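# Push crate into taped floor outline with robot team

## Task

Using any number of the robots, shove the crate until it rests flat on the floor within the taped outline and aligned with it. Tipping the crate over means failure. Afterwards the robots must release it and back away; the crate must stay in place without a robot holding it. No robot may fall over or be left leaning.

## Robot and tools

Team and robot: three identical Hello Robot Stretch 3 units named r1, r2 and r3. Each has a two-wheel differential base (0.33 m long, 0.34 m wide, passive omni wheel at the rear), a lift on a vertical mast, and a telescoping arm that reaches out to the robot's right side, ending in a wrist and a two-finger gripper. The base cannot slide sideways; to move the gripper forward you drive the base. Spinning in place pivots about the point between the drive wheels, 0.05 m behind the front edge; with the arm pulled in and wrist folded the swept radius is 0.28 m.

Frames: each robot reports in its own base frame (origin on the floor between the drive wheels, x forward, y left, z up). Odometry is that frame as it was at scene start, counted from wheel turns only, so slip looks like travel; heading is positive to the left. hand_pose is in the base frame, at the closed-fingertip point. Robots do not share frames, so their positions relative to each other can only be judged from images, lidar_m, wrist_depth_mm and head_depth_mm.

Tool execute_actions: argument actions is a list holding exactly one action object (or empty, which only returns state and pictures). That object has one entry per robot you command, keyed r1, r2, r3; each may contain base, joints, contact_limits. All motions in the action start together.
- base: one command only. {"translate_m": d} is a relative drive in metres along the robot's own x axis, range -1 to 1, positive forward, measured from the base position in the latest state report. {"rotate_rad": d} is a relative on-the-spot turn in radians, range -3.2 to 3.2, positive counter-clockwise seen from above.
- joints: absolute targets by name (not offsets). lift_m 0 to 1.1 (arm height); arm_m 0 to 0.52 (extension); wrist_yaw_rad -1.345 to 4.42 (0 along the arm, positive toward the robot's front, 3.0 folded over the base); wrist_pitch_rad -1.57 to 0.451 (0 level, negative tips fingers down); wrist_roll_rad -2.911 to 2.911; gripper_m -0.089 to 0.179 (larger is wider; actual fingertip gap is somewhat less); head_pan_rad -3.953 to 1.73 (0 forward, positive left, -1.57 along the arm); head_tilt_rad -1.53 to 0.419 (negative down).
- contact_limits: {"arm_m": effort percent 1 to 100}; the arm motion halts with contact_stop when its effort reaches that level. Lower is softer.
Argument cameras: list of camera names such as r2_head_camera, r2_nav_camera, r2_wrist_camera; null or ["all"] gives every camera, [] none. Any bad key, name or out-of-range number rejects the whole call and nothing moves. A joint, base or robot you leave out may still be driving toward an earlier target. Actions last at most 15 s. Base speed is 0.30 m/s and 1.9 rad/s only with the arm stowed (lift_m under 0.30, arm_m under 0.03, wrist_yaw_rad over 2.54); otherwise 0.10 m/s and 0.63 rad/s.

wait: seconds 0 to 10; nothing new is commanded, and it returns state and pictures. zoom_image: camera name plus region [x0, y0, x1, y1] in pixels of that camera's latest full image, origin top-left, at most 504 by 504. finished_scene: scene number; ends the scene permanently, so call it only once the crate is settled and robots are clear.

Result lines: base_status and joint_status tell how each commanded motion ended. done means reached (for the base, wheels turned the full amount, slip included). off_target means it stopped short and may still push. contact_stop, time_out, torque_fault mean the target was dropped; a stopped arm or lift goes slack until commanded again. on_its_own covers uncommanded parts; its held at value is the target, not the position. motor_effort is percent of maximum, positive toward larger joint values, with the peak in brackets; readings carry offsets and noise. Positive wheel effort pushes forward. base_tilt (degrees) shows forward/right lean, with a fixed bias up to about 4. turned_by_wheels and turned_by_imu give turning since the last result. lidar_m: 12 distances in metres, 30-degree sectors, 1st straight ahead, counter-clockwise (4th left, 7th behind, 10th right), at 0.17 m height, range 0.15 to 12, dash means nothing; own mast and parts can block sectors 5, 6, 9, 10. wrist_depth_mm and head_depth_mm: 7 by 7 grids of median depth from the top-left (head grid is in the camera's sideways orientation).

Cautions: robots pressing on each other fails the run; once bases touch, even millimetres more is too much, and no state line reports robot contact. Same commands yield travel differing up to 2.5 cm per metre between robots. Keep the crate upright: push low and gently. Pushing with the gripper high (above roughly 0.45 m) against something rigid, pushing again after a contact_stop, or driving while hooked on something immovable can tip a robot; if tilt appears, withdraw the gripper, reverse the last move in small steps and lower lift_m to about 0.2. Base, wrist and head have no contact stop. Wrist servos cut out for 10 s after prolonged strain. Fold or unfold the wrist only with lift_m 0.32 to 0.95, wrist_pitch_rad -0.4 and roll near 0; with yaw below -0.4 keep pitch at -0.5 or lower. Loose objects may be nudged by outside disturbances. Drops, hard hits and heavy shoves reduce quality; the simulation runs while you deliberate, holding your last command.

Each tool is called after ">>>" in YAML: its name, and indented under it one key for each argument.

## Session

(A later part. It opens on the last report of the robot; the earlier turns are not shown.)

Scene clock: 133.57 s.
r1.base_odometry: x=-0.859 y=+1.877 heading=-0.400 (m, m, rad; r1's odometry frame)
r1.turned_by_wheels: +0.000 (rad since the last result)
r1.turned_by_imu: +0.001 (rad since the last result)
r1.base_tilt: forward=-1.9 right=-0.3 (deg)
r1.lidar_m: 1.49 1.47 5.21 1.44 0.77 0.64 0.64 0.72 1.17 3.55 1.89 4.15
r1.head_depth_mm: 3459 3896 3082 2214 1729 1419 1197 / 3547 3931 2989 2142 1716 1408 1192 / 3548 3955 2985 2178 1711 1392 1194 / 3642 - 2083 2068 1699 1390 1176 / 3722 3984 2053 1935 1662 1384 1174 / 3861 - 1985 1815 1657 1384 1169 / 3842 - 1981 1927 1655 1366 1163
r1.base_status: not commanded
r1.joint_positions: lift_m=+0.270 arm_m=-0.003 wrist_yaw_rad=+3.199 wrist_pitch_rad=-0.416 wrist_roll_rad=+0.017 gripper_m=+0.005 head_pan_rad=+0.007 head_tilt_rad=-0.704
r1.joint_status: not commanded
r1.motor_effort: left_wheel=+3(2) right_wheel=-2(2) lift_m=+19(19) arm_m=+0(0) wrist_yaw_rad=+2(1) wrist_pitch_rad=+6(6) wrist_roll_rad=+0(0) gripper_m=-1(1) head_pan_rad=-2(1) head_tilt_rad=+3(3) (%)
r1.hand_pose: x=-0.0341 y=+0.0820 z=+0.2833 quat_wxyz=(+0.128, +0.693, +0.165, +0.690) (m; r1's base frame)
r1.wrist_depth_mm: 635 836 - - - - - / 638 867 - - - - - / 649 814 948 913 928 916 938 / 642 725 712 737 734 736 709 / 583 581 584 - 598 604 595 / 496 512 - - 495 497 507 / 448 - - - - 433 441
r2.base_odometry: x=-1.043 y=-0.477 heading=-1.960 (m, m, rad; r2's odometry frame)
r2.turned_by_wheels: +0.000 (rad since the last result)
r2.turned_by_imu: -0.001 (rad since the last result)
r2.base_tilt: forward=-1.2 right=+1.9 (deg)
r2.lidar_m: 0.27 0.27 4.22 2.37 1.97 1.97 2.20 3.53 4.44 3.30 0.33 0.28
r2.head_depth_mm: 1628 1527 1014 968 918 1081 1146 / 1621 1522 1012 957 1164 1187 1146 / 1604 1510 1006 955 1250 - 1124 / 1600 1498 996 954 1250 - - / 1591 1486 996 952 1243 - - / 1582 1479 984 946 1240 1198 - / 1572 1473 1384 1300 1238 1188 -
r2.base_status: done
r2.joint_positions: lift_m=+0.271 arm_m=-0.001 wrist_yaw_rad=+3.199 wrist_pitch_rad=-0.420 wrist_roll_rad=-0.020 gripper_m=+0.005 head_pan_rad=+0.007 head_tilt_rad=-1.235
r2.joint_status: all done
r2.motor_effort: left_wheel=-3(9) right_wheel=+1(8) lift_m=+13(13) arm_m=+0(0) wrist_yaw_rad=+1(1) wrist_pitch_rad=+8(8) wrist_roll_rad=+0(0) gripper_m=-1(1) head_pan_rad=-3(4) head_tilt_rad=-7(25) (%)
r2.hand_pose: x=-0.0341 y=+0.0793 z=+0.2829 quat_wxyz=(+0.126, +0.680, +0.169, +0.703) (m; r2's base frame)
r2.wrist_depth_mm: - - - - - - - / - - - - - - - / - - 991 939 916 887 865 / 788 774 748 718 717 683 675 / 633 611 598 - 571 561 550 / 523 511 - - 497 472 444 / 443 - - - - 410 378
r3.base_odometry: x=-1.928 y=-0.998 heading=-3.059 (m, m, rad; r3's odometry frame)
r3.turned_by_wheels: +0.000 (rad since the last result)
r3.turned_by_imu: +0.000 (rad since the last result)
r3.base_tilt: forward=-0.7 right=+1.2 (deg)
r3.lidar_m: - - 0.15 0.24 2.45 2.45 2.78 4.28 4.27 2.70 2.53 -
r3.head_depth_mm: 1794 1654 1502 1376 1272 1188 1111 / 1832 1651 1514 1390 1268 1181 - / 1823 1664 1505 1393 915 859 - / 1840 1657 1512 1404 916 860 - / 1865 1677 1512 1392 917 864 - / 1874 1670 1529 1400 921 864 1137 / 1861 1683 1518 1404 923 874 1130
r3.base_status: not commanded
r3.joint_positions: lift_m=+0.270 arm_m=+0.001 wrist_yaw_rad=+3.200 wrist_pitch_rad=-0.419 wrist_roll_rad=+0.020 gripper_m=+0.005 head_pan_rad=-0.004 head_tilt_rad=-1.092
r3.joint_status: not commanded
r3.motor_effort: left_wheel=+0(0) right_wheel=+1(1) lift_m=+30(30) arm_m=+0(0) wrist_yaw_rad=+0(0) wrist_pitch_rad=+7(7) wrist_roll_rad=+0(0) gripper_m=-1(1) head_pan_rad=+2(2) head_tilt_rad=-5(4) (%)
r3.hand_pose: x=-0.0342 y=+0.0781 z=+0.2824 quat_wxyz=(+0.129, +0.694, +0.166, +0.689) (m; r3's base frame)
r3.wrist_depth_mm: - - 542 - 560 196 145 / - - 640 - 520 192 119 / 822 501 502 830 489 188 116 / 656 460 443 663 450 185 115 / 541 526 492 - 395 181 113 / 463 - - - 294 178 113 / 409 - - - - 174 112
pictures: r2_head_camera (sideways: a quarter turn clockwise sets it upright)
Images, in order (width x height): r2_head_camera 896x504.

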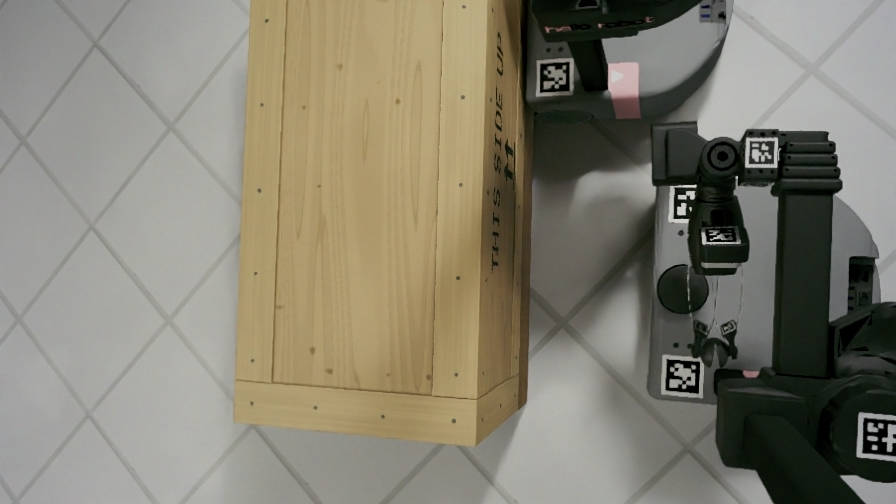

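>>> execute_actions:
  actions:
    - {"r2":{"base":{"translate_m":0.205}}}
  cameras: []

>>> execute_actions:
  actions:
    - {"r2":{"base":{"translate_m":0.08}},"r3":{"base":{"translate_m":0.18}}}
  cameras: ["r2_head_camera","r1_head_camera"]

Scene clock: 137.77 s.
r1.base_odometry: x=-0.859 y=+1.877 heading=-0.400 (m, m, rad; r1's odometry frame)
r1.turned_by_wheels: +0.000 (rad since the last result)
r1.turned_by_imu: +0.001 (rad since the last result)
r1.base_tilt: forward=-2.0 right=-0.3 (deg)
r1.lidar_m: 1.49 1.47 5.23 1.44 0.77 0.64 0.64 0.72 1.17 3.55 1.89 4.15
r1.head_depth_mm: 3460 3868 3063 2210 1724 1412 1192 / 3560 3859 3029 2170 1714 1398 1190 / 3743 - 3016 2182 1690 1399 1183 / 3718 - 2085 2086 1699 1393 1177 / 3687 - 2076 1925 1672 1383 1173 / 3842 - 1992 1817 1659 1371 1164 / 3781 - 1972 1951 1672 1366 1162
r1.base_status: not commanded
r1.joint_positions: lift_m=+0.270 arm_m=-0.003 wrist_yaw_rad=+3.199 wrist_pitch_rad=-0.416 wrist_roll_rad=+0.017 gripper_m=+0.005 head_pan_rad=+0.007 head_tilt_rad=-0.704
r1.joint_status: not commanded
r1.motor_effort: left_wheel=+2(2) right_wheel=-2(2) lift_m=+19(19) arm_m=+0(0) wrist_yaw_rad=+1(1) wrist_pitch_rad=+6(6) wrist_roll_rad=+0(0) gripper_m=+0(0) head_pan_rad=-3(2) head_tilt_rad=+2(1) (%)
r1.hand_pose: x=-0.0341 y=+0.0820 z=+0.2833 quat_wxyz=(+0.128, +0.693, +0.165, +0.690) (m; r1's base frame)
r1.wrist_depth_mm: 642 852 - - - - - / 643 860 - - - - - / 665 823 944 930 926 951 936 / 645 709 708 755 720 721 734 / 595 599 597 - 572 587 606 / 493 519 - - 496 508 506 / 451 - - - - 435 439
r2.base_odometry: x=-1.120 y=-0.667 heading=-1.960 (m, m, rad; r2's odometry frame)
r2.turned_by_wheels: +0.000 (rad since the last result)
r2.turned_by_imu: -0.001 (rad since the last result)
r2.base_tilt: forward=-1.2 right=+1.7 (deg)
r2.lidar_m: - - 0.15 0.21 2.13 2.12 2.37 3.83 4.58 0.27 0.15 -
r2.head_depth_mm: 1629 1518 1435 955 906 1057 1006 / 1618 1517 1425 953 901 1106 1130 / 1613 1506 1411 946 898 - 1129 / 1606 1497 1403 945 893 - - / 1588 1489 1404 939 887 - - / 1584 1482 1393 933 883 1199 - / 1565 1478 1387 1299 1219 1185 -
r2.base_status: done
r2.joint_positions: lift_m=+0.271 arm_m=-0.001 wrist_yaw_rad=+3.199 wrist_pitch_rad=-0.420 wrist_roll_rad=-0.020 gripper_m=+0.005 head_pan_rad=+0.007 head_tilt_rad=-1.236
r2.joint_status: not commanded
r2.motor_effort: left_wheel=-3(13) right_wheel=+1(6) lift_m=+13(13) arm_m=+0(0) wrist_yaw_rad=+1(1) wrist_pitch_rad=+8(7) wrist_roll_rad=+0(0) gripper_m=-1(1) head_pan_rad=-3(3) head_tilt_rad=-6(6) (%)
r2.hand_pose: x=-0.0341 y=+0.0793 z=+0.2829 quat_wxyz=(+0.126, +0.680, +0.169, +0.703) (m; r2's base frame)
r2.wrist_depth_mm: - - - - - 208 178 / - - - - - 175 119 / - - 966 952 888 177 113 / 785 770 738 727 682 181 113 / 622 615 602 - 554 182 114 / 515 517 - - 305 183 116 / 444 - - - - 184 117
r3.base_odometry: x=-1.928 y=-0.998 heading=-3.059 (m, m, rad; r3's odometry frame)
r3.turned_by_wheels: +0.000 (rad since the last result)
r3.turned_by_imu: +0.000 (rad since the last result)
r3.base_tilt: forward=-0.7 right=+1.2 (deg)
r3.lidar_m: - - 0.15 0.24 2.45 2.45 2.78 4.27 4.27 2.71 2.53 -
r3.head_depth_mm: 1800 1659 1505 1381 1282 1190 1104 / 1829 1644 1501 1390 1266 1180 - / 1827 1654 1524 1381 912 858 - / 1833 1659 1522 1396 917 861 - / 1849 1676 1517 1401 915 862 - / 1861 1658 1525 1405 919 865 1139 / 1850 1672 1530 1396 922 864 978
r3.base_status: not commanded
r3.joint_positions: lift_m=+0.270 arm_m=+0.001 wrist_yaw_rad=+3.200 wrist_pitch_rad=-0.419 wrist_roll_rad=+0.020 gripper_m=+0.005 head_pan_rad=-0.004 head_tilt_rad=-1.092
r3.joint_status: not commanded
r3.motor_effort: left_wheel=+1(1) right_wheel=+2(1) lift_m=+30(30) arm_m=+0(0) wrist_yaw_rad=+0(0) wrist_pitch_rad=+7(7) wrist_roll_rad=+0(0) gripper_m=-1(2) head_pan_rad=+2(3) head_tilt_rad=-6(5) (%)
r3.hand_pose: x=-0.0342 y=+0.0781 z=+0.2824 quat_wxyz=(+0.129, +0.694, +0.166, +0.689) (m; r3's base frame)
r3.wrist_depth_mm: - - - 564 450 198 145 / - - - 619 522 192 119 / 821 840 743 503 477 188 116 / 650 652 491 418 405 186 115 / 543 545 533 - 392 182 113 / 466 - - - 295 178 113 / 410 - - - - 174 112
pictures: none
No camera images: the call's "cameras" was empty. Leave "cameras" out to get every camera's image.

Scene clock: 140.70 s.
r1.base_odometry: x=-0.859 y=+1.877 heading=-0.400 (m, m, rad; r1's odometry frame)
r1.turned_by_wheels: +0.000 (rad since the last result)
r1.turned_by_imu: +0.001 (rad since the last result)
r1.base_tilt: forward=-2.0 right=-0.5 (deg)
r1.lidar_m: 1.49 1.47 5.20 1.44 0.77 0.64 0.64 0.71 1.16 3.55 1.89 4.15
r1.head_depth_mm: 3432 3786 3017 2184 1718 1409 1193 / 3529 3826 2998 2186 1713 1402 1191 / 3527 3953 2950 2146 1703 1407 1185 / 3646 - 2061 2072 1681 1393 1178 / 3733 - 2073 1920 1671 1379 1172 / 3824 - 1974 1795 1655 1374 1172 / 3867 - 1944 1952 1656 1367 1162
r1.base_status: not commanded
r1.joint_positions: lift_m=+0.270 arm_m=-0.003 wrist_yaw_rad=+3.199 wrist_pitch_rad=-0.416 wrist_roll_rad=+0.017 gripper_m=+0.005 head_pan_rad=+0.007 head_tilt_rad=-0.704
r1.joint_status: not commanded
r1.motor_effort: left_wheel=+2(1) right_wheel=-2(2) lift_m=+18(19) arm_m=+1(0) wrist_yaw_rad=+2(1) wrist_pitch_rad=+6(6) wrist_roll_rad=+0(0) gripper_m=-1(1) head_pan_rad=-2(2) head_tilt_rad=+1(1) (%)
r1.hand_pose: x=-0.0341 y=+0.0820 z=+0.2833 quat_wxyz=(+0.128, +0.693, +0.165, +0.690) (m; r1's base frame)
r1.wrist_depth_mm: 643 864 - - - - - / 652 863 - - - - - / 653 812 924 919 920 923 932 / 658 724 729 712 736 732 727 / 587 584 582 - 593 597 583 / 496 512 - - 495 504 505 / 450 - - - - 433 437
r2.base_odometry: x=-1.151 y=-0.741 heading=-1.959 (m, m, rad; r2's odometry frame)
r2.turned_by_wheels: +0.001 (rad since the last result)
r2.turned_by_imu: +0.030 (rad since the last result)
r2.base_tilt: forward=-1.2 right=+1.9 (deg)
r2.lidar_m: - - 0.15 0.20 2.13 2.13 2.41 3.99 0.32 0.21 0.15 -
r2.head_depth_mm: 1617 1519 1428 954 904 1053 1010 / 1607 1499 1417 952 902 1068 1132 / 1596 1502 1409 950 894 - 1126 / 1599 1492 1402 938 891 - - / 1582 1479 1396 941 888 - - / 1574 1480 1388 929 884 - - / 1572 1467 1385 1308 1221 1186 -
r2.base_status: translate_m off_target (by the wheels' count: +0.0799 of +0.0800)
r2.joint_positions: lift_m=+0.270 arm_m=-0.001 wrist_yaw_rad=+3.200 wrist_pitch_rad=-0.417 wrist_roll_rad=-0.020 gripper_m=+0.005 head_pan_rad=+0.003 head_tilt_rad=-1.241
r2.joint_status: not commanded
r2.on_its_own: left_wheel is at rest, and its effort (+44) is outside its rest range (-18 to +18)
r2.motor_effort: left_wheel=+44(100) right_wheel=+2(63) lift_m=+35(38) arm_m=+0(1) wrist_yaw_rad=+0(2) wrist_pitch_rad=+7(9) wrist_roll_rad=+0(0) gripper_m=+0(1) head_pan_rad=-1(3) head_tilt_rad=-4(7) (%)
r2.hand_pose: x=-0.0343 y=+0.0797 z=+0.2827 quat_wxyz=(+0.125, +0.680, +0.168, +0.703) (m; r2's base frame)
r2.wrist_depth_mm: - - - - - 199 178 / - - - - - 164 116 / - - 993 928 906 164 103 / 790 762 751 728 673 165 103 / 634 613 603 - 556 169 103 / 522 514 536 - 287 169 104 / 444 - - - - 169 106
r3.base_odometry: x=-2.107 y=-1.013 heading=-3.059 (m, m, rad; r3's odometry frame)
r3.turned_by_wheels: +0.000 (rad since the last result)
r3.turned_by_imu: +0.003 (rad since the last result)
r3.base_tilt: forward=-0.7 right=+1.3 (deg)
r3.lidar_m: - - 0.15 0.21 2.46 2.46 2.80 4.31 4.27 2.70 2.60 -
r3.head_depth_mm: 1803 1640 1501 1380 1284 1185 1110 / 1835 1658 1511 1388 1274 1178 - / 1837 1665 1505 1397 910 848 - / 1842 1662 1514 1390 918 849 - / 1863 1665 1526 1397 917 861 - / 1848 1687 1516 1403 921 866 1132 / 1860 1670 1525 1400 922 866 975
r3.base_status: translate_m off_target (by the wheels' count: +0.1797 of +0.1800)
r3.joint_positions: lift_m=+0.270 arm_m=+0.001 wrist_yaw_rad=+3.200 wrist_pitch_rad=-0.419 wrist_roll_rad=+0.020 gripper_m=+0.005 head_pan_rad=-0.004 head_tilt_rad=-1.091
r3.joint_status: not commanded
r3.on_its_own: left_wheel is at rest, and its effort (+38) is outside its rest range (-18 to +18); right_wheel is at rest, and its effort (+44) is outside its rest range (-18 to +18)
r3.motor_effort: left_wheel=+38(83) right_wheel=+44(78) lift_m=+30(30) arm_m=+0(0) wrist_yaw_rad=+0(0) wrist_pitch_rad=+6(7) wrist_roll_rad=+0(0) gripper_m=-1(1) head_pan_rad=+2(3) head_tilt_rad=-5(7) (%)
r3.hand_pose: x=-0.0343 y=+0.0782 z=+0.2825 quat_wxyz=(+0.129, +0.694, +0.166, +0.689) (m; r3's base frame)
r3.wrist_depth_mm: - - - 563 396 190 147 / - - - 630 465 170 110 / 835 825 779 504 437 165 103 / 652 655 488 421 403 164 101 / 546 546 533 - 349 162 100 / 461 - - - 266 158 99 / 413 - - - - 155 99
pictures: r1_head_camera (sideways: a quarter turn clockwise sets it upright), r2_head_camera (sideways: a quarter turn clockwise sets it upright)
Images, in order (width x height): r1_head_camera 896x504, r2_head_camera 896x504.

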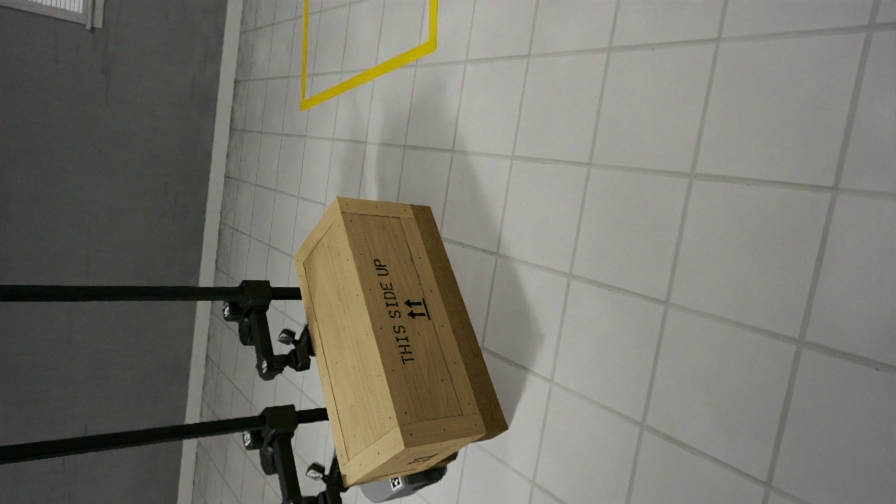

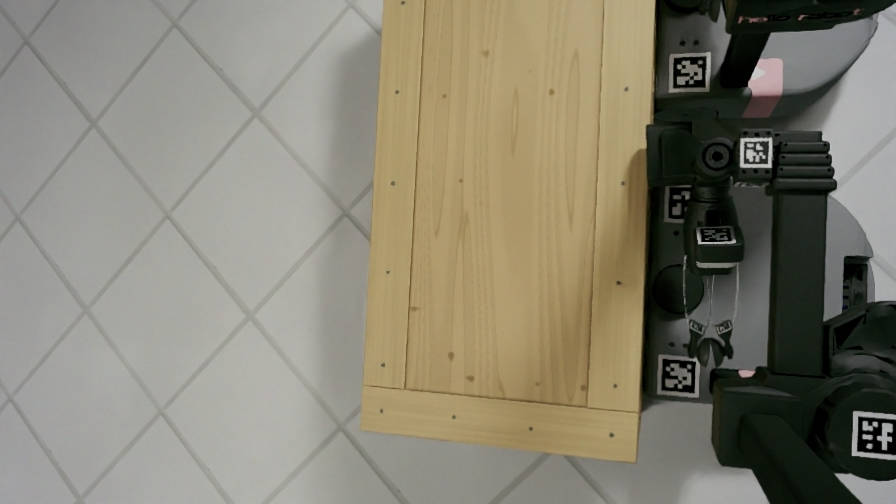

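>>> execute_actions:
  actions:
    - {"r2":{"base":{"translate_m":-0.03}},"r3":{"base":{"translate_m":-0.15}},"r1":{"base":{"rotate_rad":0.65}}}
  cameras: []

>>> execute_actions:
  actions:
    - {"r1":{"base":{"translate_m":1.0}}}
  cameras: []

>>> execute_actions:
  actions:
    - {"r1":{"base":{"translate_m":0.58}}}
  cameras: []

>>> execute_actions:
  actions:
    - {"r1":{"base":{"rotate_rad":-1.69},"joints":{"head_tilt_rad":-1.1}}}
  cameras: ["r1_head_camera"]

Scene clock: 149.80 s.
r1.base_odometry: x=-0.859 y=+1.877 heading=+0.250 (m, m, rad; r1's odometry frame)
r1.turned_by_wheels: +0.650 (rad since the last result)
r1.turned_by_imu: +0.653 (rad since the last result)
r1.base_tilt: forward=-1.8 right=-0.4 (deg)
r1.lidar_m: 4.98 5.21 1.16 0.71 0.64 0.64 0.77 1.44 1.89 1.89 4.13 1.46
r1.head_depth_mm: - - 2173 1765 1711 1415 1196 / - - 2696 1854 1708 1409 1192 / - - 3017 2169 1699 1395 1183 / - - 2938 2138 1679 1382 1178 / - - 2923 2122 1676 1373 1171 / - - 2851 2109 1668 1377 1170 / - - 2837 2086 1645 1369 1163
r1.base_status: done
r1.joint_positions: lift_m=+0.270 arm_m=-0.003 wrist_yaw_rad=+3.199 wrist_pitch_rad=-0.416 wrist_roll_rad=+0.017 gripper_m=+0.005 head_pan_rad=+0.007 head_tilt_rad=-0.704
r1.joint_status: not commanded
r1.motor_effort: left_wheel=-1(5) right_wheel=+3(8) lift_m=+18(19) arm_m=-1(0) wrist_yaw_rad=+0(1) wrist_pitch_rad=+6(6) wrist_roll_rad=+0(0) gripper_m=+0(1) head_pan_rad=-2(1) head_tilt_rad=+1(2) (%)
r1.hand_pose: x=-0.0341 y=+0.0820 z=+0.2833 quat_wxyz=(+0.128, +0.693, +0.165, +0.690) (m; r1's base frame)
r1.wrist_depth_mm: 489 568 - 813 - - - / 517 596 - 904 - - - / 543 645 712 869 941 940 944 / 566 662 718 733 729 724 710 / 562 571 589 - 588 592 593 / 491 518 - - 500 501 504 / 443 - - - - 435 437
r2.base_odometry: x=-1.139 y=-0.713 heading=-1.959 (m, m, rad; r2's odometry frame)
r2.turned_by_wheels: +0.000 (rad since the last result)
r2.turned_by_imu: -0.001 (rad since the last result)
r2.base_tilt: forward=-1.2 right=+1.8 (deg)
r2.lidar_m: - - 0.15 2.49 2.11 2.11 2.39 3.95 0.35 0.32 0.15 -
r2.head_depth_mm: 1623 1512 1427 955 913 1216 984 / 1616 1499 1421 949 909 1202 1077 / 1596 1501 1412 945 903 - 1132 / 1592 1490 1397 941 899 - - / 1587 1476 1395 937 894 - - / 1576 1479 1387 929 889 - - / 1560 1468 1390 1304 1223 1185 -
r2.base_status: done
r2.joint_positions: lift_m=+0.270 arm_m=-0.001 wrist_yaw_rad=+3.200 wrist_pitch_rad=-0.417 wrist_roll_rad=-0.020 gripper_m=+0.005 head_pan_rad=+0.003 head_tilt_rad=-1.241
r2.joint_status: not commanded
r2.motor_effort: left_wheel=+0(24) right_wheel=+0(6) lift_m=+35(36) arm_m=+0(0) wrist_yaw_rad=+0(1) wrist_pitch_rad=+6(6) wrist_roll_rad=+0(0) gripper_m=-1(0) head_pan_rad=-1(1) head_tilt_rad=-4(3) (%)
r2.hand_pose: x=-0.0343 y=+0.0797 z=+0.2827 quat_wxyz=(+0.125, +0.680, +0.168, +0.703) (m; r2's base frame)
r2.wrist_depth_mm: - - - - - - 178 / - - - - - 227 143 / - - 987 958 922 228 143 / 797 775 755 729 709 228 143 / 621 615 607 - 577 231 145 / 521 513 540 - 477 232 145 / 449 - - - - 233 145
r3.base_odometry: x=-1.958 y=-1.001 heading=-3.059 (m, m, rad; r3's odometry frame)
r3.turned_by_wheels: +0.000 (rad since the last result)
r3.turned_by_imu: -0.001 (rad since the last result)
r3.base_tilt: forward=-0.7 right=+1.2 (deg)
r3.lidar_m: 0.20 0.21 0.29 0.44 2.34 2.34 2.68 4.19 4.19 2.82 2.42 0.21
r3.head_depth_mm: 1829 1650 1496 1373 1288 1187 1111 / 1832 1660 1501 1365 1260 1193 - / 1839 1668 1511 991 914 1183 - / 1852 1662 1508 992 916 1184 - / 1842 1667 1513 994 920 1196 - / 1857 1670 1517 993 932 1178 1134 / 1864 1678 1527 1000 933 1022 1004
r3.base_status: done
r3.joint_positions: lift_m=+0.270 arm_m=+0.001 wrist_yaw_rad=+3.200 wrist_pitch_rad=-0.419 wrist_roll_rad=+0.020 gripper_m=+0.005 head_pan_rad=-0.004 head_tilt_rad=-1.091
r3.joint_status: not commanded
r3.motor_effort: left_wheel=+0(27) right_wheel=+1(31) lift_m=+30(30) arm_m=+0(0) wrist_yaw_rad=+0(0) wrist_pitch_rad=+7(7) wrist_roll_rad=+0(0) gripper_m=-1(1) head_pan_rad=+3(2) head_tilt_rad=-5(6) (%)
r3.hand_pose: x=-0.0343 y=+0.0782 z=+0.2825 quat_wxyz=(+0.129, +0.694, +0.166, +0.689) (m; r3's base frame)
r3.wrist_depth_mm: - - - - 560 408 316 / - - - - - 504 312 / 808 816 824 504 498 478 308 / 662 648 661 430 417 415 303 / 542 542 553 - 445 428 298 / 461 - - - 466 440 294 / 412 - - - - 395 289
pictures: none
No camera images: the call's "cameras" was empty. Leave "cameras" out to get every camera's image.

Scene clock: 154.90 s.
r1.base_odometry: x=+0.110 y=+2.124 heading=+0.250 (m, m, rad; r1's odometry frame)
r1.turned_by_wheels: +0.000 (rad since the last result)
r1.turned_by_imu: +0.003 (rad since the last result)
r1.base_tilt: forward=-1.9 right=-0.4 (deg)
r1.lidar_m: 4.18 4.45 2.30 1.45 1.30 1.30 1.56 2.95 2.36 1.21 0.61 0.70
r1.head_depth_mm: 3388 3686 3011 2181 1472 1316 1170 / 3733 3958 3007 2182 1703 1402 1192 / - - 3003 2157 1703 1387 1179 / - - 2977 2138 1691 1386 1180 / - - 2859 2125 1673 1375 1177 / - - 2912 2106 1653 1381 1171 / - - 2878 2101 1645 1360 1165
r1.base_status: done
r1.joint_positions: lift_m=+0.270 arm_m=-0.003 wrist_yaw_rad=+3.199 wrist_pitch_rad=-0.416 wrist_roll_rad=+0.017 gripper_m=+0.005 head_pan_rad=+0.007 head_tilt_rad=-0.704
r1.joint_status: not commanded
r1.motor_effort: left_wheel=-1(5) right_wheel=+3(12) lift_m=+18(18) arm_m=-1(0) wrist_yaw_rad=+1(2) wrist_pitch_rad=+6(6) wrist_roll_rad=+0(0) gripper_m=-1(1) head_pan_rad=-1(2) head_tilt_rad=+1(2) (%)
r1.hand_pose: x=-0.0342 y=+0.0820 z=+0.2833 quat_wxyz=(+0.128, +0.693, +0.165, +0.690) (m; r1's base frame)
r1.wrist_depth_mm: 963 - - - - - - / - - - - - - - / 928 909 935 925 933 928 936 / 710 715 719 718 731 745 706 / 573 598 590 - 595 602 596 / 501 520 - - 505 502 500 / 437 - - - - 429 429
r2.base_odometry: x=-1.139 y=-0.713 heading=-1.959 (m, m, rad; r2's odometry frame)
r2.turned_by_wheels: +0.000 (rad since the last result)
r2.turned_by_imu: -0.001 (rad since the last result)
r2.base_tilt: forward=-1.3 right=+1.9 (deg)
r2.lidar_m: - - 0.15 2.49 2.11 2.11 2.40 4.00 0.35 0.32 0.15 -
r2.head_depth_mm: 1620 1509 1421 956 908 1214 982 / 1606 1505 1429 952 909 1205 1072 / 1593 1504 1407 944 903 - 1127 / 1596 1489 1405 943 895 - - / 1583 1477 1391 936 896 - - / 1565 1477 1390 933 888 - - / 1567 1466 1386 1306 1223 1186 -
r2.base_status: not commanded
r2.joint_positions: lift_m=+0.270 arm_m=-0.001 wrist_yaw_rad=+3.200 wrist_pitch_rad=-0.417 wrist_roll_rad=-0.020 gripper_m=+0.005 head_pan_rad=+0.003 head_tilt_rad=-1.241
r2.joint_status: not commanded
r2.motor_effort: left_wheel=+0(0) right_wheel=+0(0) lift_m=+35(36) arm_m=+0(0) wrist_yaw_rad=+0(0) wrist_pitch_rad=+6(6) wrist_roll_rad=+0(0) gripper_m=-1(3) head_pan_rad=-2(1) head_tilt_rad=-3(4) (%)
r2.hand_pose: x=-0.0343 y=+0.0797 z=+0.2827 quat_wxyz=(+0.125, +0.680, +0.168, +0.703) (m; r2's base frame)
r2.wrist_depth_mm: - - - - - - 178 / - - - - - 227 143 / - - 982 956 932 228 143 / 801 771 742 726 703 229 143 / 627 619 604 - 578 231 145 / 520 516 535 - 476 232 145 / 447 - - - - 232 146
r3.base_odometry: x=-1.958 y=-1.001 heading=-3.059 (m, m, rad; r3's odometry frame)
r3.turned_by_wheels: +0.000 (rad since the last result)
r3.turned_by_imu: +0.000 (rad since the last result)
r3.base_tilt: forward=-0.7 right=+1.2 (deg)
r3.lidar_m: 0.20 0.21 0.29 0.44 2.35 2.34 2.68 4.19 4.20 2.82 2.42 0.21
r3.head_depth_mm: 1815 1620 1473 1384 1277 1190 1114 / 1840 1660 1495 1363 1262 1194 - / 1842 1659 1523 988 913 1175 - / 1853 1651 1514 995 917 1190 - / 1850 1671 1521 993 918 1190 - / 1860 1686 1524 995 936 1182 1131 / 1876 1676 1531 996 935 1024 1004
r3.base_status: not commanded
r3.joint_positions: lift_m=+0.270 arm_m=+0.001 wrist_yaw_rad=+3.200 wrist_pitch_rad=-0.419 wrist_roll_rad=+0.020 gripper_m=+0.005 head_pan_rad=-0.004 head_tilt_rad=-1.091
r3.joint_status: not commanded
r3.motor_effort: left_wheel=+1(1) right_wheel=+1(1) lift_m=+30(30) arm_m=+0(0) wrist_yaw_rad=+0(0) wrist_pitch_rad=+6(7) wrist_roll_rad=+0(0) gripper_m=-1(1) head_pan_rad=+2(2) head_tilt_rad=-6(5) (%)
r3.hand_pose: x=-0.0343 y=+0.0782 z=+0.2825 quat_wxyz=(+0.129, +0.694, +0.166, +0.689) (m; r3's base frame)
r3.wrist_depth_mm: - - - - 560 409 315 / - - - - - 503 313 / 824 830 830 505 501 476 308 / 644 654 651 429 415 408 303 / 545 542 554 - 450 429 298 / 461 - - - 459 439 295 / 409 - - - - 393 288
pictures: none
No camera images: the call's "cameras" was empty. Leave "cameras" out to get every camera's image.

Scene clock: 158.47 s.
r1.base_odometry: x=+0.672 y=+2.268 heading=+0.250 (m, m, rad; r1's odometry frame)
r1.turned_by_wheels: +0.000 (rad since the last result)
r1.turned_by_imu: +0.002 (rad since the last result)
r1.base_tilt: forward=-1.9 right=-0.4 (deg)
r1.lidar_m: 3.73 4.02 3.06 1.86 1.69 1.69 2.03 2.75 0.51 0.50 0.53 3.09
r1.head_depth_mm: 3007 3253 3041 2171 1722 1408 1185 / 3277 3584 3000 2205 1716 1407 1196 / 3607 3867 3003 2160 1701 1395 1185 / - - 2968 2158 1685 1383 1184 / - - 2922 2159 1669 1383 1180 / 3995 - 2896 2109 1648 1363 1172 / 3729 3961 2852 2092 1661 1365 1162
r1.base_status: done
r1.joint_positions: lift_m=+0.270 arm_m=-0.003 wrist_yaw_rad=+3.199 wrist_pitch_rad=-0.416 wrist_roll_rad=+0.017 gripper_m=+0.005 head_pan_rad=+0.007 head_tilt_rad=-0.704
r1.joint_status: not commanded
r1.motor_effort: left_wheel=-2(5) right_wheel=+3(10) lift_m=+18(19) arm_m=-1(0) wrist_yaw_rad=+1(1) wrist_pitch_rad=+6(6) wrist_roll_rad=+0(0) gripper_m=-1(2) head_pan_rad=-2(2) head_tilt_rad=+2(1) (%)
r1.hand_pose: x=-0.0342 y=+0.0820 z=+0.2833 quat_wxyz=(+0.128, +0.693, +0.165, +0.690) (m; r1's base frame)
r1.wrist_depth_mm: - - - - - - - / - - - - - - - / 915 908 924 938 922 934 953 / 721 746 729 717 729 704 728 / 592 589 601 - 596 589 590 / 490 516 - - 496 503 496 / 444 - - - - 430 440
r2.base_odometry: x=-1.139 y=-0.713 heading=-1.959 (m, m, rad; r2's odometry frame)
r2.turned_by_wheels: +0.000 (rad since the last result)
r2.turned_by_imu: -0.001 (rad since the last result)
r2.base_tilt: forward=-1.1 right=+1.8 (deg)
r2.lidar_m: - - 0.15 2.49 2.11 2.11 2.39 3.95 0.35 0.32 0.15 -
r2.head_depth_mm: 1620 1527 1433 954 910 1208 986 / 1612 1509 1422 952 906 1203 1077 / 1600 1496 1410 944 902 - 1131 / 1582 1487 1411 942 898 - - / 1579 1481 1394 937 897 - - / 1567 1474 1394 932 890 - - / 1564 1466 1382 1305 1217 1189 -
r2.base_status: not commanded
r2.joint_positions: lift_m=+0.270 arm_m=-0.001 wrist_yaw_rad=+3.200 wrist_pitch_rad=-0.417 wrist_roll_rad=-0.020 gripper_m=+0.005 head_pan_rad=+0.003 head_tilt_rad=-1.241
r2.joint_status: not commanded
r2.motor_effort: left_wheel=+0(0) right_wheel=+0(0) lift_m=+35(35) arm_m=+0(0) wrist_yaw_rad=+0(0) wrist_pitch_rad=+6(7) wrist_roll_rad=+0(0) gripper_m=-1(1) head_pan_rad=-1(1) head_tilt_rad=-3(4) (%)
r2.hand_pose: x=-0.0343 y=+0.0797 z=+0.2827 quat_wxyz=(+0.125, +0.680, +0.168, +0.703) (m; r2's base frame)
r2.wrist_depth_mm: - - - - - - 178 / - - - - - 227 143 / - - - 945 929 228 142 / 778 768 743 725 708 229 143 / 624 613 603 - 583 232 145 / 523 516 534 - 476 232 146 / 446 - - - - 232 145
r3.base_odometry: x=-1.958 y=-1.001 heading=-3.059 (m, m, rad; r3's odometry frame)
r3.turned_by_wheels: +0.000 (rad since the last result)
r3.turned_by_imu: +0.000 (rad since the last result)
r3.base_tilt: forward=-0.7 right=+1.2 (deg)
r3.lidar_m: 0.20 0.21 0.29 0.44 2.35 2.35 2.67 4.19 4.19 2.82 0.72 0.21
r3.head_depth_mm: 1822 1644 1508 1375 1275 1193 1109 / 1815 1661 1500 1379 1269 1192 - / 1836 1661 1526 990 915 1185 - / 1831 1654 1510 989 915 1185 - / 1849 1669 1524 993 921 1196 - / 1849 1683 1517 996 929 1176 1128 / 1873 1670 1529 997 931 1022 1004
r3.base_status: not commanded
r3.joint_positions: lift_m=+0.270 arm_m=+0.001 wrist_yaw_rad=+3.200 wrist_pitch_rad=-0.419 wrist_roll_rad=+0.020 gripper_m=+0.005 head_pan_rad=-0.004 head_tilt_rad=-1.091
r3.joint_status: not commanded
r3.motor_effort: left_wheel=+0(1) right_wheel=+1(2) lift_m=+30(30) arm_m=+0(0) wrist_yaw_rad=+0(0) wrist_pitch_rad=+7(7) wrist_roll_rad=+0(0) gripper_m=-1(1) head_pan_rad=+3(2) head_tilt_rad=-6(4) (%)
r3.hand_pose: x=-0.0343 y=+0.0782 z=+0.2825 quat_wxyz=(+0.129, +0.694, +0.166, +0.689) (m; r3's base frame)
r3.wrist_depth_mm: - - - - 554 408 313 / - - - - - 509 311 / 824 825 831 504 503 476 308 / 655 660 650 429 416 413 302 / 543 539 548 - 449 429 299 / 462 - - - 463 440 296 / 409 - - - - 393 289
pictures: none
No camera images: the call's "cameras" was empty. Leave "cameras" out to get every camera's image.

Scene clock: 160.67 s.
r1.base_odometry: x=+0.672 y=+2.268 heading=-1.440 (m, m, rad; r1's odometry frame)
r1.turned_by_wheels: -1.690 (rad since the last result)
r1.turned_by_imu: -1.692 (rad since the last result)
r1.base_tilt: forward=-2.0 right=-0.4 (deg)
r1.lidar_m: 0.50 0.52 3.08 3.49 4.02 3.69 1.99 1.69 1.68 1.90 3.14 0.52
r1.head_depth_mm: 2409 2029 1734 1517 1348 1230 1110 / 2399 2013 1732 1517 1350 1219 1104 / 2358 2000 1694 1463 1342 1208 1133 / 2361 1395 1205 1074 1294 1205 1127 / 2327 1380 1200 1066 1282 1201 1128 / 2309 1937 1233 1077 1299 1190 1110 / 2160 1232 1472 1331 1274 1180 1076
r1.base_status: done
r1.joint_positions: lift_m=+0.270 arm_m=-0.003 wrist_yaw_rad=+3.199 wrist_pitch_rad=-0.416 wrist_roll_rad=+0.017 gripper_m=+0.005 head_pan_rad=+0.007 head_tilt_rad=-1.087
r1.joint_status: all done
r1.motor_effort: left_wheel=+2(8) right_wheel=-3(10) lift_m=+19(18) arm_m=-1(1) wrist_yaw_rad=+1(1) wrist_pitch_rad=+6(6) wrist_roll_rad=+0(0) gripper_m=-1(1) head_pan_rad=-2(2) head_tilt_rad=-6(28) (%)
r1.hand_pose: x=-0.0342 y=+0.0820 z=+0.2833 quat_wxyz=(+0.128, +0.693, +0.165, +0.690) (m; r1's base frame)
r1.wrist_depth_mm: - - - - - - - / - - - - - - - / 915 933 901 947 957 963 647 / 720 714 714 719 712 727 595 / 584 572 598 - 581 589 565 / 493 514 - - 503 493 500 / 448 - - - - 430 431
r2.base_odometry: x=-1.139 y=-0.713 heading=-1.959 (m, m, rad; r2's odometry frame)
r2.turned_by_wheels: +0.000 (rad since the last result)
r2.turned_by_imu: +0.000 (rad since the last result)
r2.base_tilt: forward=-1.1 right=+1.8 (deg)
r2.lidar_m: - - 0.15 2.50 2.11 2.11 2.40 3.97 0.35 0.32 0.15 -
r2.head_depth_mm: 1635 1522 1423 954 914 1212 984 / 1609 1507 1416 951 910 1207 1076 / 1607 1507 1414 950 905 - 1132 / 1594 1494 1404 941 898 - - / 1579 1474 1391 934 896 - - / 1577 1472 1386 930 890 - - / 1563 1465 1383 1306 1219 1186 -
r2.base_status: not commanded
r2.joint_positions: lift_m=+0.270 arm_m=-0.001 wrist_yaw_rad=+3.200 wrist_pitch_rad=-0.417 wrist_roll_rad=-0.020 gripper_m=+0.005 head_pan_rad=+0.003 head_tilt_rad=-1.241
r2.joint_status: not commanded
r2.motor_effort: left_wheel=+0(0) right_wheel=+0(0) lift_m=+36(35) arm_m=+0(0) wrist_yaw_rad=+0(0) wrist_pitch_rad=+6(6) wrist_roll_rad=+0(0) gripper_m=-1(1) head_pan_rad=-1(2) head_tilt_rad=-4(4) (%)
r2.hand_pose: x=-0.0343 y=+0.0797 z=+0.2827 quat_wxyz=(+0.125, +0.680, +0.168, +0.703) (m; r2's base frame)
r2.wrist_depth_mm: - - - - - - 178 / - - - - - 227 143 / - - 992 958 903 227 143 / 791 767 751 721 711 227 143 / 620 611 599 - 577 232 145 / 522 514 536 - 478 233 145 / 448 - - - - 232 145
r3.base_odometry: x=-1.958 y=-1.001 heading=-3.059 (m, m, rad; r3's odometry frame)
r3.turned_by_wheels: +0.000 (rad since the last result)
r3.turned_by_imu: +0.000 (rad since the last result)
r3.base_tilt: forward=-0.7 right=+1.3 (deg)
r3.lidar_m: 0.20 0.21 0.29 0.44 2.35 2.34 2.68 4.20 4.19 2.83 0.72 0.21
r3.head_depth_mm: 1839 1665 1501 1372 1278 1188 1112 / 1844 1645 1514 1365 1272 1187 - / 1852 1657 1504 989 919 1174 - / 1848 1668 1518 988 915 1183 - / 1856 1654 1526 994 920 1187 - / 1857 1669 1525 993 932 1184 1138 / 1854 1675 1529 999 937 1021 1006
r3.base_status: not commanded
r3.joint_positions: lift_m=+0.270 arm_m=+0.001 wrist_yaw_rad=+3.200 wrist_pitch_rad=-0.419 wrist_roll_rad=+0.020 gripper_m=+0.005 head_pan_rad=-0.004 head_tilt_rad=-1.091
r3.joint_status: not commanded
r3.motor_effort: left_wheel=+0(1) right_wheel=+1(1) lift_m=+31(30) arm_m=+0(0) wrist_yaw_rad=+0(0) wrist_pitch_rad=+7(7) wrist_roll_rad=+0(0) gripper_m=-1(1) head_pan_rad=+2(2) head_tilt_rad=-6(5) (%)
r3.hand_pose: x=-0.0343 y=+0.0782 z=+0.2825 quat_wxyz=(+0.129, +0.694, +0.166, +0.689) (m; r3's base frame)
r3.wrist_depth_mm: - - - - 554 406 315 / - - - - - 503 313 / 810 816 809 505 499 479 310 / 662 659 651 429 417 411 302 / 542 542 552 - 447 429 299 / 464 - - - 460 442 295 / 412 - - - - 395 290
pictures: r1_head_camera (sideways: a quarter turn clockwise sets it upright)
Images, in order (width x height): r1_head_camera 896x504.

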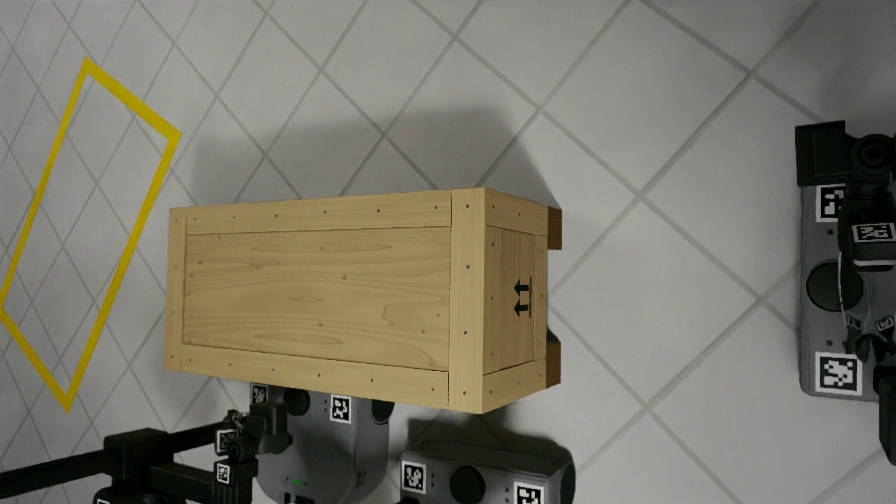

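Well aligned.

>>> execute_actions:
  actions:
    - {"r1":{"base":{"translate_m":0.435}},"r2":{"base":{"translate_m":-0.1}}}
  cameras: []

>>> execute_actions:
  actions:
    - {"r1":{"base":{"translate_m":0.12}}}
  cameras: ["r1_head_camera","r3_head_camera"]

Scene clock: 165.57 s.
r1.base_odometry: x=+0.728 y=+1.836 heading=-1.440 (m, m, rad; r1's odometry frame)
r1.turned_by_wheels: +0.000 (rad since the last result)
r1.turned_by_imu: +0.002 (rad since the last result)
r1.base_tilt: forward=-2.1 right=-0.4 (deg)
r1.lidar_m: - - 0.15 0.23 4.36 4.32 2.34 1.99 1.98 2.24 0.15 -
r1.head_depth_mm: 2416 2027 1742 1517 1346 1223 1110 / 2405 2021 1717 1516 1338 1209 1103 / 2385 2008 1710 1441 1303 877 1129 / 2358 1983 1203 1062 940 848 963 / 2349 1970 1191 1046 936 843 959 / 2317 1953 1678 1057 929 842 1075 / 2293 1927 1654 1297 1277 1133 1078
r1.base_status: done
r1.joint_positions: lift_m=+0.270 arm_m=-0.003 wrist_yaw_rad=+3.199 wrist_pitch_rad=-0.416 wrist_roll_rad=+0.017 gripper_m=+0.005 head_pan_rad=+0.007 head_tilt_rad=-1.088
r1.joint_status: not commanded
r1.motor_effort: left_wheel=+2(9) right_wheel=-2(4) lift_m=+18(19) arm_m=-1(0) wrist_yaw_rad=+1(1) wrist_pitch_rad=+6(6) wrist_roll_rad=+0(0) gripper_m=+0(1) head_pan_rad=-2(3) head_tilt_rad=-5(5) (%)
r1.hand_pose: x=-0.0342 y=+0.0820 z=+0.2833 quat_wxyz=(+0.128, +0.693, +0.165, +0.690) (m; r1's base frame)
r1.wrist_depth_mm: - - - - 439 199 198 / - - - - - 163 122 / 929 908 896 914 507 164 110 / 718 711 733 681 486 163 111 / 585 593 590 - 321 165 110 / 488 518 - - 286 167 111 / 444 - - - - 168 113
r2.base_odometry: x=-1.101 y=-0.621 heading=-1.959 (m, m, rad; r2's odometry frame)
r2.turned_by_wheels: +0.000 (rad since the last result)
r2.turned_by_imu: -0.001 (rad since the last result)
r2.base_tilt: forward=-1.2 right=+1.8 (deg)
r2.lidar_m: 0.18 0.19 0.25 2.40 2.03 2.03 2.31 3.83 0.32 0.32 0.26 0.19
r2.head_depth_mm: 1619 1516 1013 958 1175 1058 993 / 1611 1517 1003 952 1214 1124 1127 / 1603 1502 1000 946 1234 - 1130 / 1591 1487 994 941 1233 - - / 1585 1485 990 938 1232 - - / 1572 1481 982 934 1220 - - / 1568 1463 1386 1304 1241 1187 -
r2.base_status: done
r2.joint_positions: lift_m=+0.270 arm_m=-0.001 wrist_yaw_rad=+3.200 wrist_pitch_rad=-0.417 wrist_roll_rad=-0.020 gripper_m=+0.005 head_pan_rad=+0.003 head_tilt_rad=-1.241
r2.joint_status: not commanded
r2.motor_effort: left_wheel=+0(13) right_wheel=+0(4) lift_m=+35(36) arm_m=+0(0) wrist_yaw_rad=+0(0) wrist_pitch_rad=+6(6) wrist_roll_rad=+0(0) gripper_m=-1(1) head_pan_rad=-1(2) head_tilt_rad=-3(4) (%)
r2.hand_pose: x=-0.0343 y=+0.0797 z=+0.2827 quat_wxyz=(+0.125, +0.680, +0.168, +0.703) (m; r2's base frame)
r2.wrist_depth_mm: - - - - - - - / - - - - - - - / - - 980 956 923 881 823 / 789 772 757 725 705 694 275 / 628 614 601 - 575 562 275 / 517 514 538 - 494 472 276 / 446 - - - - 402 276
r3.base_odometry: x=-1.958 y=-1.001 heading=-3.059 (m, m, rad; r3's odometry frame)
r3.turned_by_wheels: +0.000 (rad since the last result)
r3.turned_by_imu: +0.000 (rad since the last result)
r3.base_tilt: forward=-0.7 right=+1.3 (deg)
r3.lidar_m: 0.20 0.21 0.29 0.43 2.35 2.35 2.67 4.20 4.18 2.83 0.37 0.21
r3.head_depth_mm: 1819 1659 1506 1171 1025 1186 1112 / 1834 1656 1518 1155 1111 1186 - / 1836 1659 1511 986 914 1179 - / 1843 1669 1514 992 915 1190 - / 1856 1675 1522 994 921 1190 - / 1866 1672 1527 994 926 1194 1131 / 1871 1665 1526 1001 933 1197 982
r3.base_status: not commanded
r3.joint_positions: lift_m=+0.270 arm_m=+0.001 wrist_yaw_rad=+3.200 wrist_pitch_rad=-0.419 wrist_roll_rad=+0.020 gripper_m=+0.005 head_pan_rad=-0.004 head_tilt_rad=-1.091
r3.joint_status: not commanded
r3.motor_effort: left_wheel=+1(0) right_wheel=+1(1) lift_m=+30(30) arm_m=+0(0) wrist_yaw_rad=+0(0) wrist_pitch_rad=+6(6) wrist_roll_rad=+0(0) gripper_m=-2(1) head_pan_rad=+2(3) head_tilt_rad=-6(4) (%)
r3.hand_pose: x=-0.0343 y=+0.0782 z=+0.2825 quat_wxyz=(+0.129, +0.694, +0.166, +0.689) (m; r3's base frame)
r3.wrist_depth_mm: - - - - - 520 316 / - - - 633 - 509 313 / 819 819 823 503 740 491 309 / 657 656 606 419 433 476 303 / 551 546 544 - 510 469 299 / 463 - - - 465 441 294 / 412 - - - - 394 289
pictures: none
No camera images: the call's "cameras" was empty. Leave "cameras" out to get every camera's image.

Scene clock: 169.03 s.
r1.base_odometry: x=+0.744 y=+1.717 heading=-1.440 (m, m, rad; r1's odometry frame)
r1.turned_by_wheels: +0.000 (rad since the last result)
r1.turned_by_imu: +0.005 (rad since the last result)
r1.base_tilt: forward=-2.0 right=-0.4 (deg)
r1.lidar_m: - - 0.15 0.20 4.35 4.30 2.34 1.99 1.99 2.26 0.15 -
r1.head_depth_mm: 2420 2027 1735 1511 1351 1221 1104 / 2426 2000 1716 1506 1347 1213 1107 / 2336 1982 1697 1441 986 876 - / 2337 1949 1199 1057 940 847 962 / 2311 1951 1187 1047 939 843 955 / 2275 1921 1659 1078 929 839 1066 / 2240 1918 1667 1286 1274 1146 1072
r1.base_status: done
r1.joint_positions: lift_m=+0.270 arm_m=-0.003 wrist_yaw_rad=+3.200 wrist_pitch_rad=-0.418 wrist_roll_rad=+0.017 gripper_m=+0.005 head_pan_rad=+0.003 head_tilt_rad=-1.093
r1.joint_status: not commanded
r1.motor_effort: left_wheel=+14(69) right_wheel=+0(93) lift_m=+21(24) arm_m=+0(1) wrist_yaw_rad=+0(4) wrist_pitch_rad=+7(8) wrist_roll_rad=+0(0) gripper_m=-1(0) head_pan_rad=-1(2) head_tilt_rad=-3(6) (%)
r1.hand_pose: x=-0.0343 y=+0.0818 z=+0.2827 quat_wxyz=(+0.128, +0.693, +0.166, +0.690) (m; r1's base frame)
r1.wrist_depth_mm: - - - - 424 195 195 / - - - - - 148 117 / 949 897 933 887 497 148 100 / 723 703 700 688 287 149 100 / 594 568 578 - 293 152 100 / 490 521 - - 263 152 101 / 442 - - - - 152 101
r2.base_odometry: x=-1.101 y=-0.621 heading=-1.959 (m, m, rad; r2's odometry frame)
r2.turned_by_wheels: +0.000 (rad since the last result)
r2.turned_by_imu: -0.001 (rad since the last result)
r2.base_tilt: forward=-1.3 right=+1.8 (deg)
r2.lidar_m: 0.18 0.19 0.26 2.41 2.04 2.03 2.31 3.83 0.32 0.32 0.26 0.19
r2.head_depth_mm: 1622 1518 1009 955 1171 1058 997 / 1610 1516 1005 952 1213 1129 1129 / 1597 1499 996 944 1233 - 1132 / 1598 1495 996 941 1230 - - / 1578 1482 989 935 1228 - - / 1575 1476 983 928 1224 - - / 1560 1470 1382 1306 1241 1184 -
r2.base_status: not commanded
r2.joint_positions: lift_m=+0.270 arm_m=-0.001 wrist_yaw_rad=+3.200 wrist_pitch_rad=-0.417 wrist_roll_rad=-0.020 gripper_m=+0.005 head_pan_rad=+0.003 head_tilt_rad=-1.241
r2.joint_status: not commanded
r2.motor_effort: left_wheel=+0(0) right_wheel=-1(0) lift_m=+35(35) arm_m=+0(0) wrist_yaw_rad=+0(0) wrist_pitch_rad=+7(6) wrist_roll_rad=+0(0) gripper_m=-1(0) head_pan_rad=-2(1) head_tilt_rad=-4(4) (%)
r2.hand_pose: x=-0.0343 y=+0.0797 z=+0.2827 quat_wxyz=(+0.125, +0.680, +0.168, +0.703) (m; r2's base frame)
r2.wrist_depth_mm: - - - - - - - / - - - - - - - / - - 974 950 918 883 805 / 788 760 752 729 706 689 274 / 624 612 601 - 581 565 276 / 525 517 539 - 492 474 276 / 444 - - - - 401 274
r3.base_odometry: x=-1.958 y=-1.001 heading=-3.059 (m, m, rad; r3's odometry frame)
r3.turned_by_wheels: +0.000 (rad since the last result)
r3.turned_by_imu: +0.000 (rad since the last result)
r3.base_tilt: forward=-0.7 right=+1.3 (deg)
r3.lidar_m: 0.20 0.21 0.29 0.43 2.35 2.35 2.67 4.19 4.19 2.83 0.36 0.21
r3.head_depth_mm: 1833 1655 1510 1182 918 1188 1110 / 1839 1652 1504 1026 1096 1196 - / 1851 1659 1506 985 914 1182 - / 1867 1658 1516 990 914 1185 - / 1856 1678 1518 993 919 1192 - / 1853 1665 1517 991 933 1192 1131 / 1855 1685 1538 995 935 1197 986
r3.base_status: not commanded
r3.joint_positions: lift_m=+0.270 arm_m=+0.001 wrist_yaw_rad=+3.200 wrist_pitch_rad=-0.419 wrist_roll_rad=+0.020 gripper_m=+0.005 head_pan_rad=-0.004 head_tilt_rad=-1.091
r3.joint_status: not commanded
r3.motor_effort: left_wheel=+1(1) right_wheel=+2(1) lift_m=+30(30) arm_m=+0(0) wrist_yaw_rad=+0(0) wrist_pitch_rad=+7(7) wrist_roll_rad=+0(0) gripper_m=-1(2) head_pan_rad=+2(3) head_tilt_rad=-5(5) (%)
r3.hand_pose: x=-0.0343 y=+0.0782 z=+0.2825 quat_wxyz=(+0.129, +0.694, +0.166, +0.689) (m; r3's base frame)
r3.wrist_depth_mm: - - - - - 517 314 / - - - 635 - 505 312 / 814 828 822 508 722 494 307 / 655 653 601 422 431 478 303 / 543 544 544 - 503 465 300 / 466 - - - 461 440 296 / 412 - - - - 395 288
pictures: r1_head_camera (sideways: a quarter turn clockwise sets it upright), r3_head_camera (sideways: a quarter turn clockwise sets it upright)
Images, in order (width x height): r1_head_camera 896x504, r3_head_camera 896x504.

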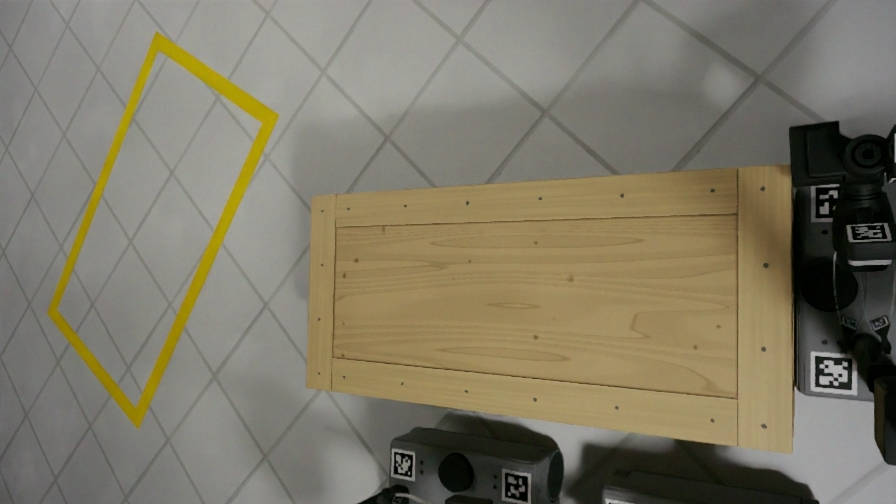

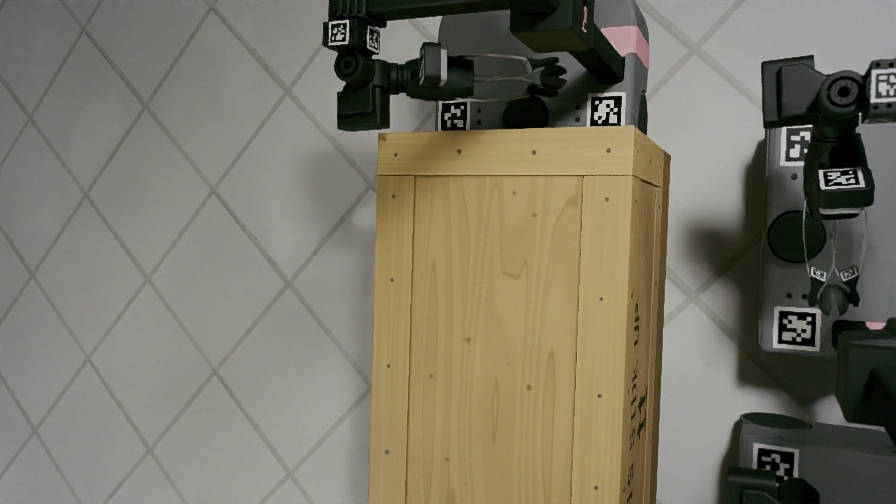

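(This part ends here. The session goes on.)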